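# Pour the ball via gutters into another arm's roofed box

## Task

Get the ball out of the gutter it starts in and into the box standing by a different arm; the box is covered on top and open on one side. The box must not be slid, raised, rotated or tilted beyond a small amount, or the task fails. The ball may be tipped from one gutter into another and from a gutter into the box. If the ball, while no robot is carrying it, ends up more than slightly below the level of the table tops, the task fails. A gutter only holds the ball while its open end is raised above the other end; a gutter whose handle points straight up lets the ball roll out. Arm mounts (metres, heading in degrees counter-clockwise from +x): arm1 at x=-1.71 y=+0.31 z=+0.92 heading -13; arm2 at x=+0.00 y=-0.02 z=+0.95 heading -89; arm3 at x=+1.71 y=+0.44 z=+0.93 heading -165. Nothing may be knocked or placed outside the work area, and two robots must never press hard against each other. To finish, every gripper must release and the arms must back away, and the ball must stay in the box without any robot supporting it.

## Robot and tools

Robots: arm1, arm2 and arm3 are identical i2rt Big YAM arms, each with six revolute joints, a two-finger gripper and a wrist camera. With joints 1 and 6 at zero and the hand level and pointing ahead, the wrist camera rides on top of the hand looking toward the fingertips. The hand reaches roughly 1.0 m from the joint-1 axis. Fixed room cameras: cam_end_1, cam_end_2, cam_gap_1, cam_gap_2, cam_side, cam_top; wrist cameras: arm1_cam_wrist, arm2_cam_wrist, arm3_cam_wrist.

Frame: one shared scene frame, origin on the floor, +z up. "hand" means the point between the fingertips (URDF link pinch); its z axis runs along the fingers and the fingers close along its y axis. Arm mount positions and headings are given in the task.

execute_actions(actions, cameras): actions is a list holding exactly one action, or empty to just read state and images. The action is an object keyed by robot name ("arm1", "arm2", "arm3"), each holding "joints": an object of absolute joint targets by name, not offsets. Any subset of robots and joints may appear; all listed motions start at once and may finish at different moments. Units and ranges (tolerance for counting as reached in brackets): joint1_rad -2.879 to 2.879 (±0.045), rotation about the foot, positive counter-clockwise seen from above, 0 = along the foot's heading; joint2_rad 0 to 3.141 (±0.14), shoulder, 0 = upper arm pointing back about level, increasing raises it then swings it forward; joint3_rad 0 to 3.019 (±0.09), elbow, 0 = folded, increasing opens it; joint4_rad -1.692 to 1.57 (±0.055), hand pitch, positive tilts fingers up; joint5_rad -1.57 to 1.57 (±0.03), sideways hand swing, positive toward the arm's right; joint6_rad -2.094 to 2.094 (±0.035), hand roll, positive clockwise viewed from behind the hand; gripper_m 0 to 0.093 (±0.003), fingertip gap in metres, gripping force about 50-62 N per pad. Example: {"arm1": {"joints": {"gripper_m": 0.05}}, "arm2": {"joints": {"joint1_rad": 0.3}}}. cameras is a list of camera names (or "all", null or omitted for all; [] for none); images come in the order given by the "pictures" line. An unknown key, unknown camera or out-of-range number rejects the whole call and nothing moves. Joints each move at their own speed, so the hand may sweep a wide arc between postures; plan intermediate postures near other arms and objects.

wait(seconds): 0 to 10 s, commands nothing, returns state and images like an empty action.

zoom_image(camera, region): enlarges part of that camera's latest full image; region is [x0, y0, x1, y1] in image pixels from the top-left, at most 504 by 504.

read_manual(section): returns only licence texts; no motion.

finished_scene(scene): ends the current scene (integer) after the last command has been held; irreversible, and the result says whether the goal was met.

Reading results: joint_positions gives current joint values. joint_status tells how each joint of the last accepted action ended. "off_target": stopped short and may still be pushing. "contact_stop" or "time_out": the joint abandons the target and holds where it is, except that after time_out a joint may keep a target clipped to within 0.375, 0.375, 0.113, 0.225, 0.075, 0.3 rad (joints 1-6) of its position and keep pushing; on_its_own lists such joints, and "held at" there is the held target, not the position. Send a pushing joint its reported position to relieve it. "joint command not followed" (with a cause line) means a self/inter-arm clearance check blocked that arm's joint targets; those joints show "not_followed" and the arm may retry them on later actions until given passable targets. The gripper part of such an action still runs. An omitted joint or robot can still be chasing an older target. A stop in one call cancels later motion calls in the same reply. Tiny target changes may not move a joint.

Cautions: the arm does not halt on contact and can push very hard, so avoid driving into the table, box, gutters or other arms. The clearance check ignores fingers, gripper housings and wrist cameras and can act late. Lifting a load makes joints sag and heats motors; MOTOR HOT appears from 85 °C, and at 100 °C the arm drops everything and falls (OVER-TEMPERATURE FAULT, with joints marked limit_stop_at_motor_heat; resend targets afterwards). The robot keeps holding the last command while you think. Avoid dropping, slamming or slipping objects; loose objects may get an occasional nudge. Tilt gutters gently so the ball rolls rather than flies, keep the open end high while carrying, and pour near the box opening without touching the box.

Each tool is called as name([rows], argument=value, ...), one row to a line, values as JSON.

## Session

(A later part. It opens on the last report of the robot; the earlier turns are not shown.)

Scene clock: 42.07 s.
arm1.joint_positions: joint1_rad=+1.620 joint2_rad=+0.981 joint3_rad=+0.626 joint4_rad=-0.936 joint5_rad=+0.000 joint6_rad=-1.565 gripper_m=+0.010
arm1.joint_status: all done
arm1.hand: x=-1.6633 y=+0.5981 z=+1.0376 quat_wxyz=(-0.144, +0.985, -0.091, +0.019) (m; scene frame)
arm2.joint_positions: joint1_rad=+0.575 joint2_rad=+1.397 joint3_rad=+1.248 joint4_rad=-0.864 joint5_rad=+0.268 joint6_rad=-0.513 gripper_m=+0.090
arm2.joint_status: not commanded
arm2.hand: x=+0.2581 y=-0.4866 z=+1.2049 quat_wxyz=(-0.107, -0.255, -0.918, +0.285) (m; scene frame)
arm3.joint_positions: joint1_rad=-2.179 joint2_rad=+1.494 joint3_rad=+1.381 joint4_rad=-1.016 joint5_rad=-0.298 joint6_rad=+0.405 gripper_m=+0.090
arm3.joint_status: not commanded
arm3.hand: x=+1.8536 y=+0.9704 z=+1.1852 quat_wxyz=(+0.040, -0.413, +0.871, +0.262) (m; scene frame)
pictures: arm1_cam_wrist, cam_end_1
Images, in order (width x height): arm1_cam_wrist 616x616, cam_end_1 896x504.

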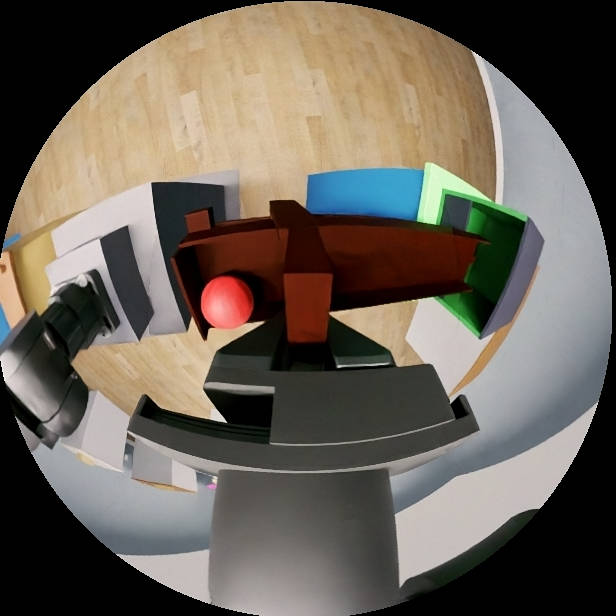

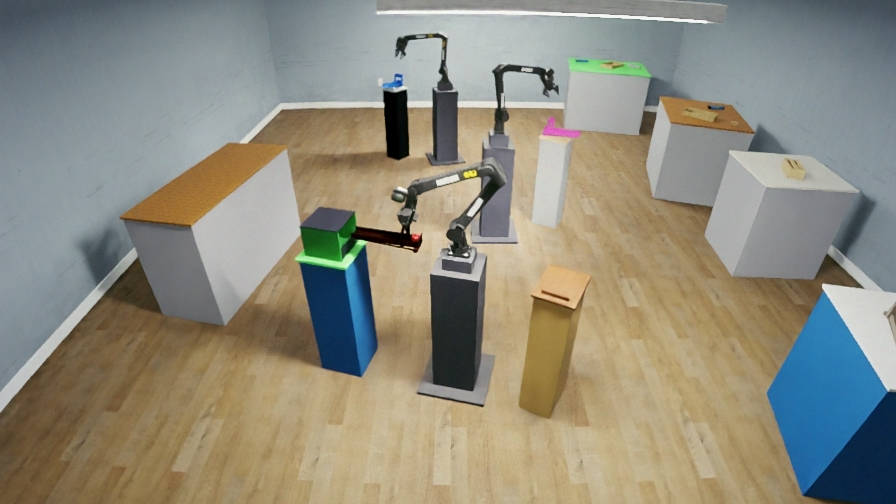

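execute_actions([
  {"arm1":{"joints":{"joint2_rad":1.295,"joint3_rad":0.955,"joint4_rad":-0.88}}},
], cameras=["cam_end_1"])

execute_actions([
  {"arm1":{"joints":{"joint4_rad":-1.06}}},
], cameras=[])

wait(seconds=2)

Scene clock: 43.27 s.
arm1.joint_positions: joint1_rad=+1.620 joint2_rad=+1.300 joint3_rad=+0.909 joint4_rad=-0.891 joint5_rad=+0.000 joint6_rad=-1.565 gripper_m=+0.010
arm1.joint_status: all done
arm1.hand: x=-1.6428 y=+0.7114 z=+1.0571 quat_wxyz=(-0.148, +0.985, -0.091, +0.019) (m; scene frame)
arm2.joint_positions: joint1_rad=+0.575 joint2_rad=+1.397 joint3_rad=+1.248 joint4_rad=-0.864 joint5_rad=+0.268 joint6_rad=-0.513 gripper_m=+0.090
arm2.joint_status: not commanded
arm2.hand: x=+0.2581 y=-0.4866 z=+1.2049 quat_wxyz=(-0.107, -0.255, -0.918, +0.285) (m; scene frame)
arm3.joint_positions: joint1_rad=-2.179 joint2_rad=+1.494 joint3_rad=+1.381 joint4_rad=-1.016 joint5_rad=-0.298 joint6_rad=+0.405 gripper_m=+0.090
arm3.joint_status: not commanded
arm3.hand: x=+1.8536 y=+0.9704 z=+1.1852 quat_wxyz=(+0.040, -0.413, +0.871, +0.262) (m; scene frame)
pictures: cam_end_1
Images, in order (width x height): cam_end_1 896x504.

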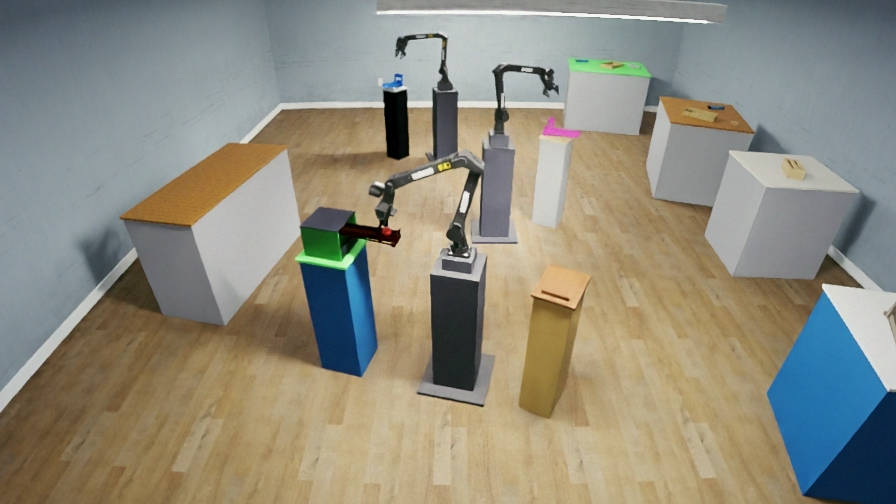

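Scene clock: 44.13 s.
arm1.joint_positions: joint1_rad=+1.620 joint2_rad=+1.300 joint3_rad=+0.909 joint4_rad=-1.048 joint5_rad=+0.000 joint6_rad=-1.565 gripper_m=+0.010
arm1.joint_status: all done
arm1.hand: x=-1.6495 y=+0.6742 z=+1.0487 quat_wxyz=(-0.070, +0.993, -0.092, +0.012) (m; scene frame)
arm2.joint_positions: joint1_rad=+0.575 joint2_rad=+1.397 joint3_rad=+1.248 joint4_rad=-0.864 joint5_rad=+0.268 joint6_rad=-0.513 gripper_m=+0.090
arm2.joint_status: not commanded
arm2.hand: x=+0.2581 y=-0.4866 z=+1.2049 quat_wxyz=(-0.107, -0.255, -0.918, +0.285) (m; scene frame)
arm3.joint_positions: joint1_rad=-2.179 joint2_rad=+1.494 joint3_rad=+1.381 joint4_rad=-1.016 joint5_rad=-0.298 joint6_rad=+0.405 gripper_m=+0.090
arm3.joint_status: not commanded
arm3.hand: x=+1.8536 y=+0.9704 z=+1.1852 quat_wxyz=(+0.040, -0.413, +0.871, +0.262) (m; scene frame)
pictures: none
No camera images: the call's "cameras" was empty. Leave "cameras" out to get every camera's image.

Scene clock: 46.13 s.
arm1.joint_positions: joint1_rad=+1.620 joint2_rad=+1.300 joint3_rad=+0.909 joint4_rad=-1.048 joint5_rad=+0.000 joint6_rad=-1.565 gripper_m=+0.010
arm1.joint_status: all done
arm1.hand: x=-1.6495 y=+0.6742 z=+1.0487 quat_wxyz=(-0.070, +0.993, -0.092, +0.012) (m; scene frame)
arm2.joint_positions: joint1_rad=+0.575 joint2_rad=+1.397 joint3_rad=+1.248 joint4_rad=-0.864 joint5_rad=+0.268 joint6_rad=-0.513 gripper_m=+0.090
arm2.joint_status: not commanded
arm2.hand: x=+0.2581 y=-0.4866 z=+1.2049 quat_wxyz=(-0.107, -0.255, -0.918, +0.285) (m; scene frame)
arm3.joint_positions: joint1_rad=-2.179 joint2_rad=+1.494 joint3_rad=+1.381 joint4_rad=-1.016 joint5_rad=-0.298 joint6_rad=+0.405 gripper_m=+0.090
arm3.joint_status: not commanded
arm3.hand: x=+1.8536 y=+0.9704 z=+1.1852 quat_wxyz=(+0.040, -0.413, +0.871, +0.262) (m; scene frame)
wait: 2.00 s; at rest by 0.27 s
pictures: arm1_cam_wrist, arm2_cam_wrist, arm3_cam_wrist, cam_end_1, cam_end_2, cam_gap_1, cam_gap_2, cam_side, cam_top
Images, in order (width x height): arm1_cam_wrist 616x616, arm2_cam_wrist 616x616, arm3_cam_wrist 616x616, cam_end_1 896x504, cam_end_2 896x504, cam_gap_1 896x504, cam_gap_2 896x504, cam_side 896x504, cam_top 896x504.

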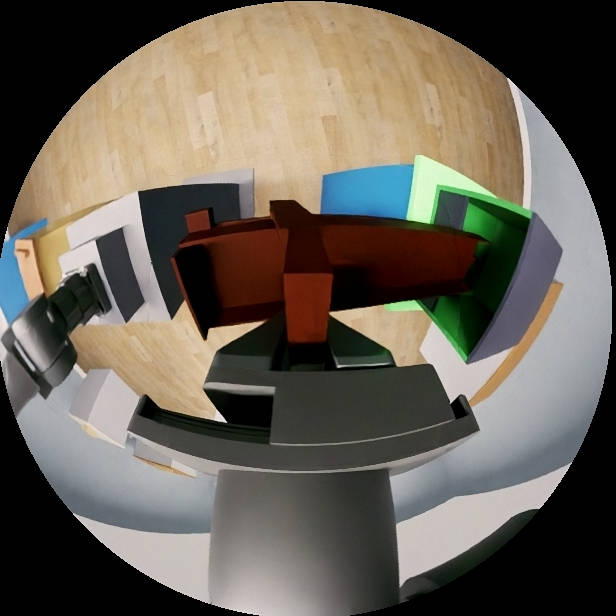

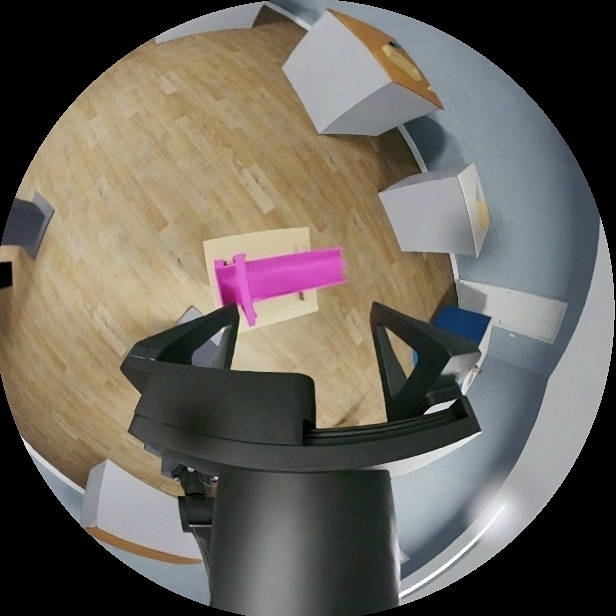

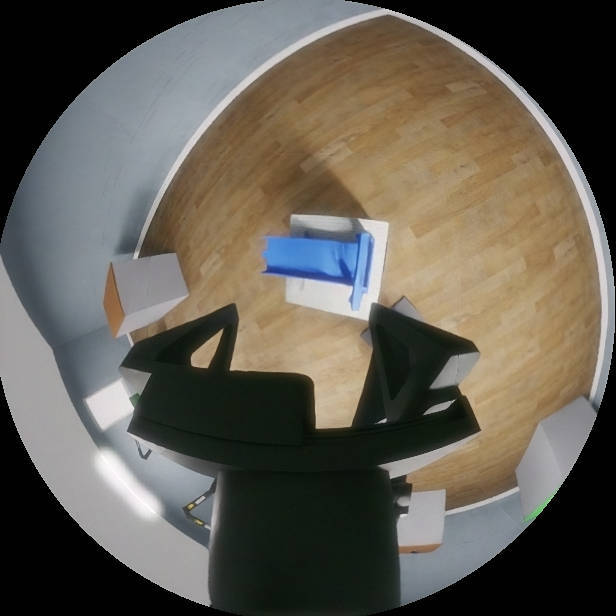

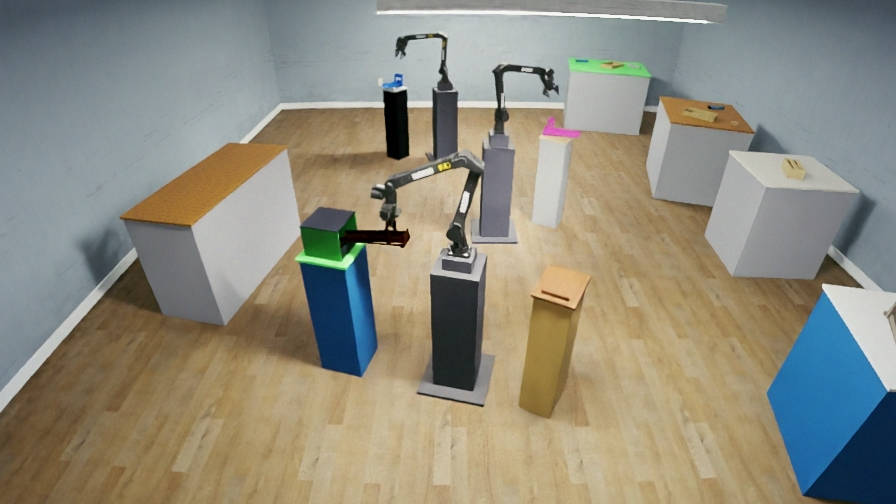

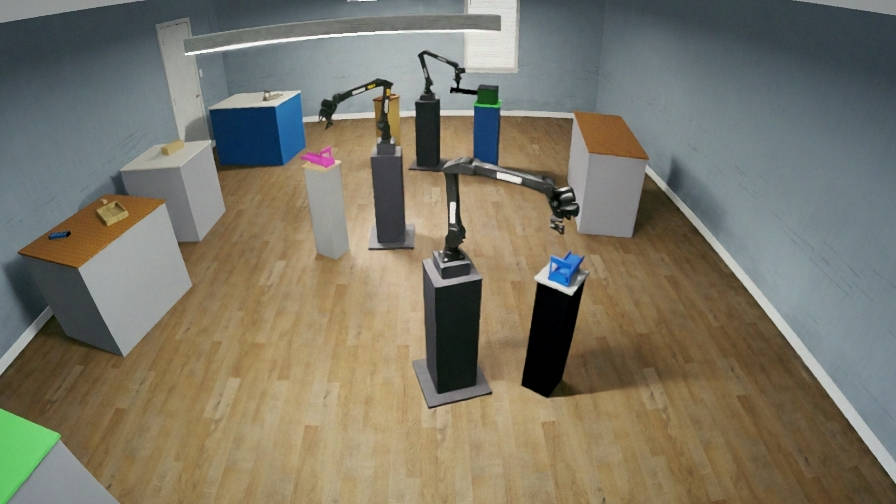

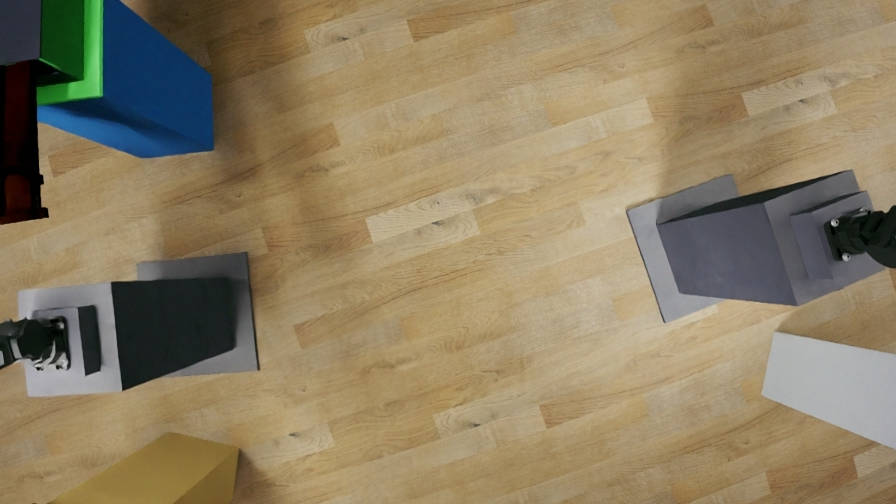

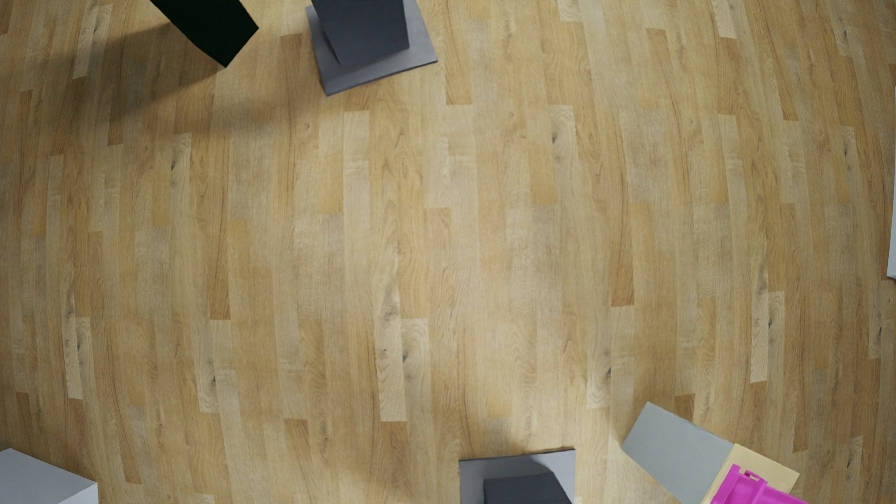

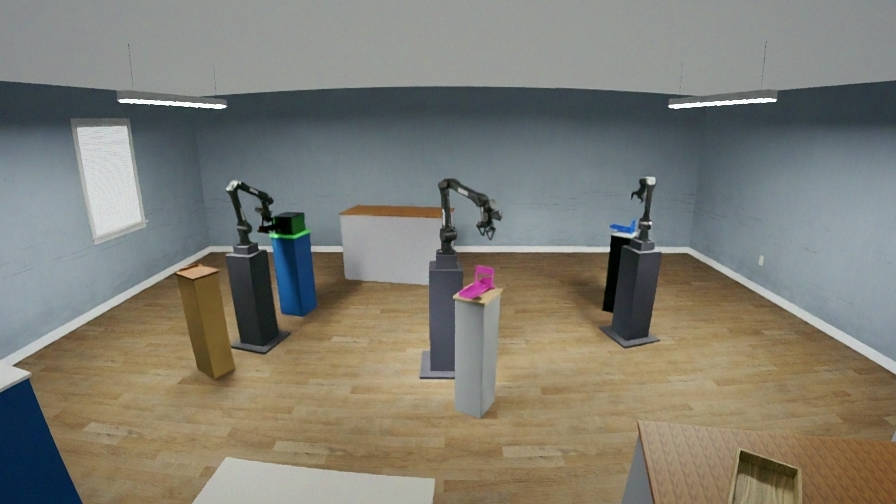

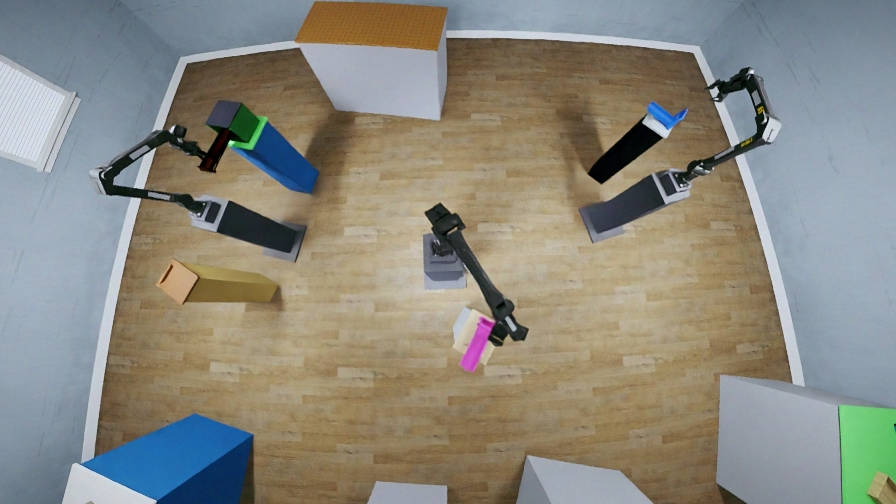

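execute_actions([
  {"arm1":{"joints":{"joint4_rad":-0.92}}},
], cameras=[])

execute_actions([
  {"arm1":{"joints":{"joint2_rad":0.63,"joint3_rad":0.53,"joint4_rad":-1.12}}},
], cameras=["arm1_cam_wrist","cam_end_1"])

execute_actions([
  {"arm1":{"joints":{"joint1_rad":-1.5,"joint3_rad":1.0,"joint4_rad":-1.24,"joint5_rad":0.28,"joint6_rad":0.39}}},
], cameras=[])

execute_actions([
  {"arm1":{"joints":{"joint2_rad":1.6,"joint3_rad":1.53}}},
], cameras=[])

execute_actions([
  {"arm1":{"joints":{"joint2_rad":1.95}}},
], cameras=["cam_end_1"])

execute_actions([
  {"arm1":{"joints":{"gripper_m":0.09}}},
], cameras=[])

execute_actions([
  {"arm1":{"joints":{"joint2_rad":1.5}}},
], cameras=["cam_end_1","cam_top"])

Scene clock: 47.27 s.
arm1.joint_positions: joint1_rad=+1.620 joint2_rad=+1.300 joint3_rad=+0.909 joint4_rad=-0.942 joint5_rad=+0.000 joint6_rad=-1.565 gripper_m=+0.010
arm1.joint_status: all done
arm1.hand: x=-1.6450 y=+0.6993 z=+1.0537 quat_wxyz=(-0.123, +0.988, -0.091, +0.017) (m; scene frame)
arm2.joint_positions: joint1_rad=+0.575 joint2_rad=+1.397 joint3_rad=+1.248 joint4_rad=-0.864 joint5_rad=+0.268 joint6_rad=-0.513 gripper_m=+0.090
arm2.joint_status: not commanded
arm2.hand: x=+0.2581 y=-0.4866 z=+1.2049 quat_wxyz=(-0.107, -0.255, -0.918, +0.285) (m; scene frame)
arm3.joint_positions: joint1_rad=-2.179 joint2_rad=+1.494 joint3_rad=+1.381 joint4_rad=-1.016 joint5_rad=-0.298 joint6_rad=+0.405 gripper_m=+0.090
arm3.joint_status: not commanded
arm3.hand: x=+1.8536 y=+0.9704 z=+1.1852 quat_wxyz=(+0.040, -0.413, +0.871, +0.262) (m; scene frame)
pictures: none
No camera images: the call's "cameras" was empty. Leave "cameras" out to get every camera's image.

Scene clock: 48.53 s.
arm1.joint_positions: joint1_rad=+1.620 joint2_rad=+0.634 joint3_rad=+0.524 joint4_rad=-1.118 joint5_rad=+0.000 joint6_rad=-1.565 gripper_m=+0.010
arm1.joint_status: all done
arm1.hand: x=-1.6770 y=+0.5244 z=+1.0587 quat_wxyz=(-0.175, +0.980, -0.090, +0.021) (m; scene frame)
arm2.joint_positions: joint1_rad=+0.575 joint2_rad=+1.397 joint3_rad=+1.248 joint4_rad=-0.864 joint5_rad=+0.268 joint6_rad=-0.513 gripper_m=+0.090
arm2.joint_status: not commanded
arm2.hand: x=+0.2581 y=-0.4866 z=+1.2049 quat_wxyz=(-0.107, -0.255, -0.918, +0.285) (m; scene frame)
arm3.joint_positions: joint1_rad=-2.179 joint2_rad=+1.494 joint3_rad=+1.381 joint4_rad=-1.016 joint5_rad=-0.298 joint6_rad=+0.405 gripper_m=+0.090
arm3.joint_status: not commanded
arm3.hand: x=+1.8536 y=+0.9704 z=+1.1852 quat_wxyz=(+0.040, -0.413, +0.871, +0.262) (m; scene frame)
pictures: arm1_cam_wrist, cam_end_1
Images, in order (width x height): arm1_cam_wrist 616x616, cam_end_1 896x504.

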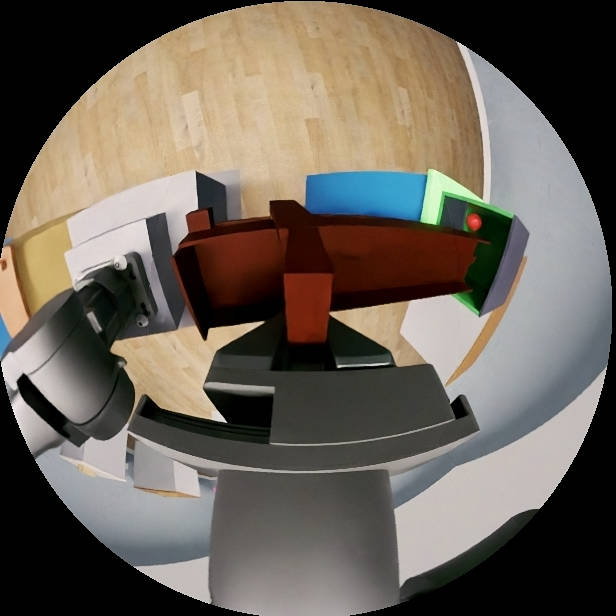

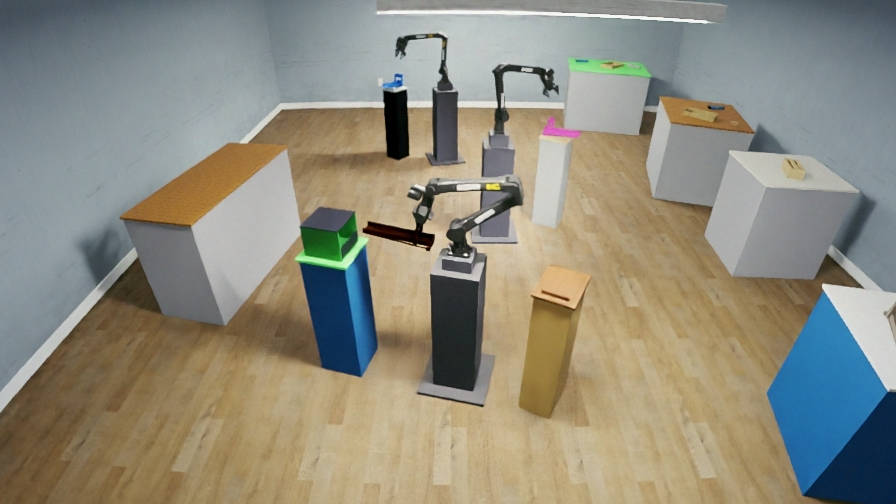

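Scene clock: 51.10 s.
arm1.joint_positions: joint1_rad=-1.490 joint2_rad=+0.638 joint3_rad=+0.959 joint4_rad=-1.235 joint5_rad=+0.278 joint6_rad=+0.387 gripper_m=+0.011
arm1.joint_status: all done
arm1.hand: x=-1.8062 y=+0.0504 z=+1.2583 quat_wxyz=(-0.169, -0.840, -0.425, +0.293) (m; scene frame)
arm2.joint_positions: joint1_rad=+0.575 joint2_rad=+1.397 joint3_rad=+1.248 joint4_rad=-0.864 joint5_rad=+0.268 joint6_rad=-0.513 gripper_m=+0.090
arm2.joint_status: not commanded
arm2.hand: x=+0.2581 y=-0.4866 z=+1.2049 quat_wxyz=(-0.107, -0.255, -0.918, +0.285) (m; scene frame)
arm3.joint_positions: joint1_rad=-2.179 joint2_rad=+1.494 joint3_rad=+1.381 joint4_rad=-1.016 joint5_rad=-0.298 joint6_rad=+0.405 gripper_m=+0.090
arm3.joint_status: not commanded
arm3.hand: x=+1.8536 y=+0.9704 z=+1.1852 quat_wxyz=(+0.040, -0.413, +0.871, +0.262) (m; scene frame)
pictures: none
No camera images: the call's "cameras" was empty. Leave "cameras" out to get every camera's image.

Scene clock: 52.90 s.
arm1.joint_positions: joint1_rad=-1.490 joint2_rad=+1.613 joint3_rad=+1.490 joint4_rad=-1.240 joint5_rad=+0.275 joint6_rad=+0.390 gripper_m=+0.011
arm1.joint_status: all done
arm1.hand: x=-1.8438 y=-0.2133 z=+1.1395 quat_wxyz=(+0.003, -0.865, -0.475, +0.163) (m; scene frame)
arm2.joint_positions: joint1_rad=+0.575 joint2_rad=+1.397 joint3_rad=+1.248 joint4_rad=-0.864 joint5_rad=+0.268 joint6_rad=-0.513 gripper_m=+0.090
arm2.joint_status: not commanded
arm2.hand: x=+0.2581 y=-0.4866 z=+1.2049 quat_wxyz=(-0.107, -0.255, -0.918, +0.285) (m; scene frame)
arm3.joint_positions: joint1_rad=-2.179 joint2_rad=+1.494 joint3_rad=+1.381 joint4_rad=-1.016 joint5_rad=-0.298 joint6_rad=+0.405 gripper_m=+0.090
arm3.joint_status: not commanded
arm3.hand: x=+1.8536 y=+0.9704 z=+1.1852 quat_wxyz=(+0.040, -0.413, +0.871, +0.262) (m; scene frame)
pictures: none
No camera images: the call's "cameras" was empty. Leave "cameras" out to get every camera's image.

Scene clock: 54.17 s.
arm1.joint_positions: joint1_rad=-1.495 joint2_rad=+1.951 joint3_rad=+1.506 joint4_rad=-1.248 joint5_rad=+0.277 joint6_rad=+0.387 gripper_m=+0.010
arm1.joint_status: all done
arm1.hand: x=-1.8458 y=-0.2176 z=+0.9690 quat_wxyz=(+0.133, -0.856, -0.495, +0.063) (m; scene frame)
arm2.joint_positions: joint1_rad=+0.575 joint2_rad=+1.397 joint3_rad=+1.248 joint4_rad=-0.864 joint5_rad=+0.268 joint6_rad=-0.513 gripper_m=+0.090
arm2.joint_status: not commanded
arm2.hand: x=+0.2581 y=-0.4866 z=+1.2049 quat_wxyz=(-0.107, -0.255, -0.918, +0.285) (m; scene frame)
arm3.joint_positions: joint1_rad=-2.179 joint2_rad=+1.494 joint3_rad=+1.381 joint4_rad=-1.016 joint5_rad=-0.298 joint6_rad=+0.405 gripper_m=+0.090
arm3.joint_status: not commanded
arm3.hand: x=+1.8536 y=+0.9704 z=+1.1852 quat_wxyz=(+0.040, -0.413, +0.871, +0.262) (m; scene frame)
pictures: cam_end_1
Images, in order (width x height): cam_end_1 896x504.

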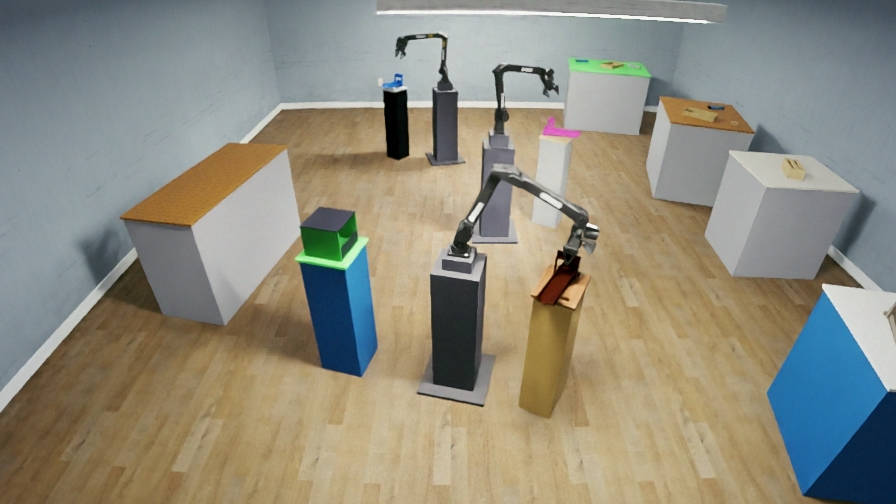

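Scene clock: 54.87 s.
arm1.joint_positions: joint1_rad=-1.495 joint2_rad=+1.950 joint3_rad=+1.506 joint4_rad=-1.248 joint5_rad=+0.278 joint6_rad=+0.387 gripper_m=+0.090
arm1.joint_status: all done
arm1.hand: x=-1.8460 y=-0.2177 z=+0.9697 quat_wxyz=(+0.133, -0.856, -0.495, +0.063) (m; scene frame)
arm2.joint_positions: joint1_rad=+0.575 joint2_rad=+1.397 joint3_rad=+1.248 joint4_rad=-0.864 joint5_rad=+0.268 joint6_rad=-0.513 gripper_m=+0.090
arm2.joint_status: not commanded
arm2.hand: x=+0.2581 y=-0.4866 z=+1.2049 quat_wxyz=(-0.107, -0.255, -0.918, +0.285) (m; scene frame)
arm3.joint_positions: joint1_rad=-2.179 joint2_rad=+1.494 joint3_rad=+1.381 joint4_rad=-1.016 joint5_rad=-0.298 joint6_rad=+0.405 gripper_m=+0.090
arm3.joint_status: not commanded
arm3.hand: x=+1.8536 y=+0.9704 z=+1.1852 quat_wxyz=(+0.040, -0.413, +0.871, +0.262) (m; scene frame)
pictures: none
No camera images: the call's "cameras" was empty. Leave "cameras" out to get every camera's image.

Scene clock: 56.40 s.
arm1.joint_positions: joint1_rad=-1.495 joint2_rad=+1.493 joint3_rad=+1.514 joint4_rad=-1.248 joint5_rad=+0.279 joint6_rad=+0.387 gripper_m=+0.090
arm1.joint_status: all done
arm1.hand: x=-1.8467 y=-0.2015 z=+1.2109 quat_wxyz=(-0.048, -0.863, -0.460, +0.205) (m; scene frame)
arm2.joint_positions: joint1_rad=+0.575 joint2_rad=+1.397 joint3_rad=+1.248 joint4_rad=-0.864 joint5_rad=+0.268 joint6_rad=-0.513 gripper_m=+0.090
arm2.joint_status: not commanded
arm2.hand: x=+0.2581 y=-0.4866 z=+1.2049 quat_wxyz=(-0.107, -0.255, -0.918, +0.285) (m; scene frame)
arm3.joint_positions: joint1_rad=-2.179 joint2_rad=+1.494 joint3_rad=+1.381 joint4_rad=-1.016 joint5_rad=-0.298 joint6_rad=+0.405 gripper_m=+0.090
arm3.joint_status: not commanded
arm3.hand: x=+1.8536 y=+0.9704 z=+1.1852 quat_wxyz=(+0.040, -0.413, +0.871, +0.262) (m; scene frame)
pictures: cam_end_1, cam_top
Images, in order (width x height): cam_end_1 896x504, cam_top 896x504.

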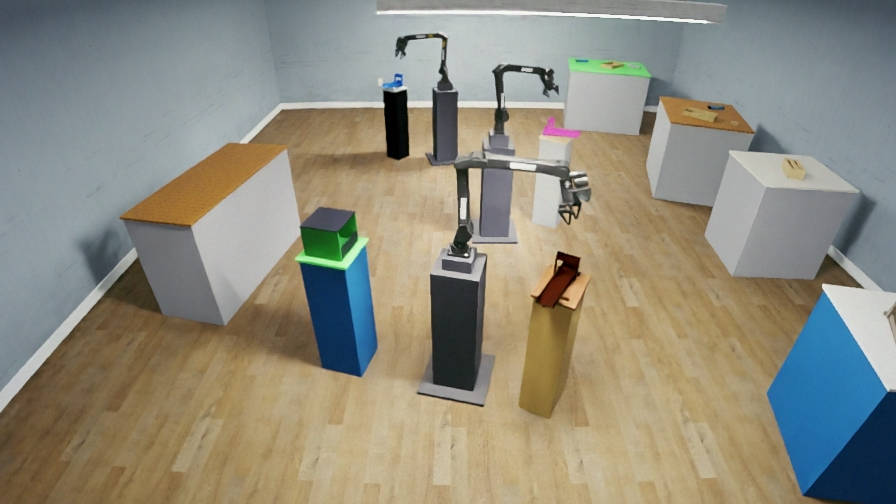

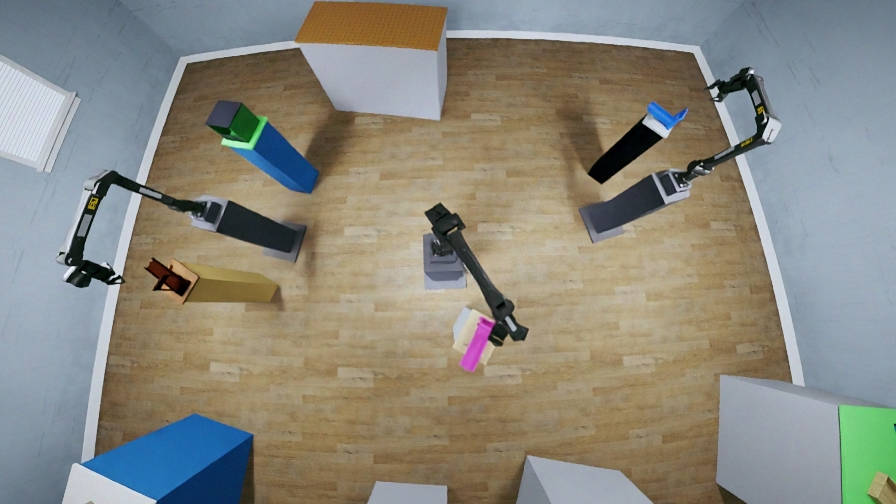

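finished_scene(scene=2)

The scene is finished: the task was done.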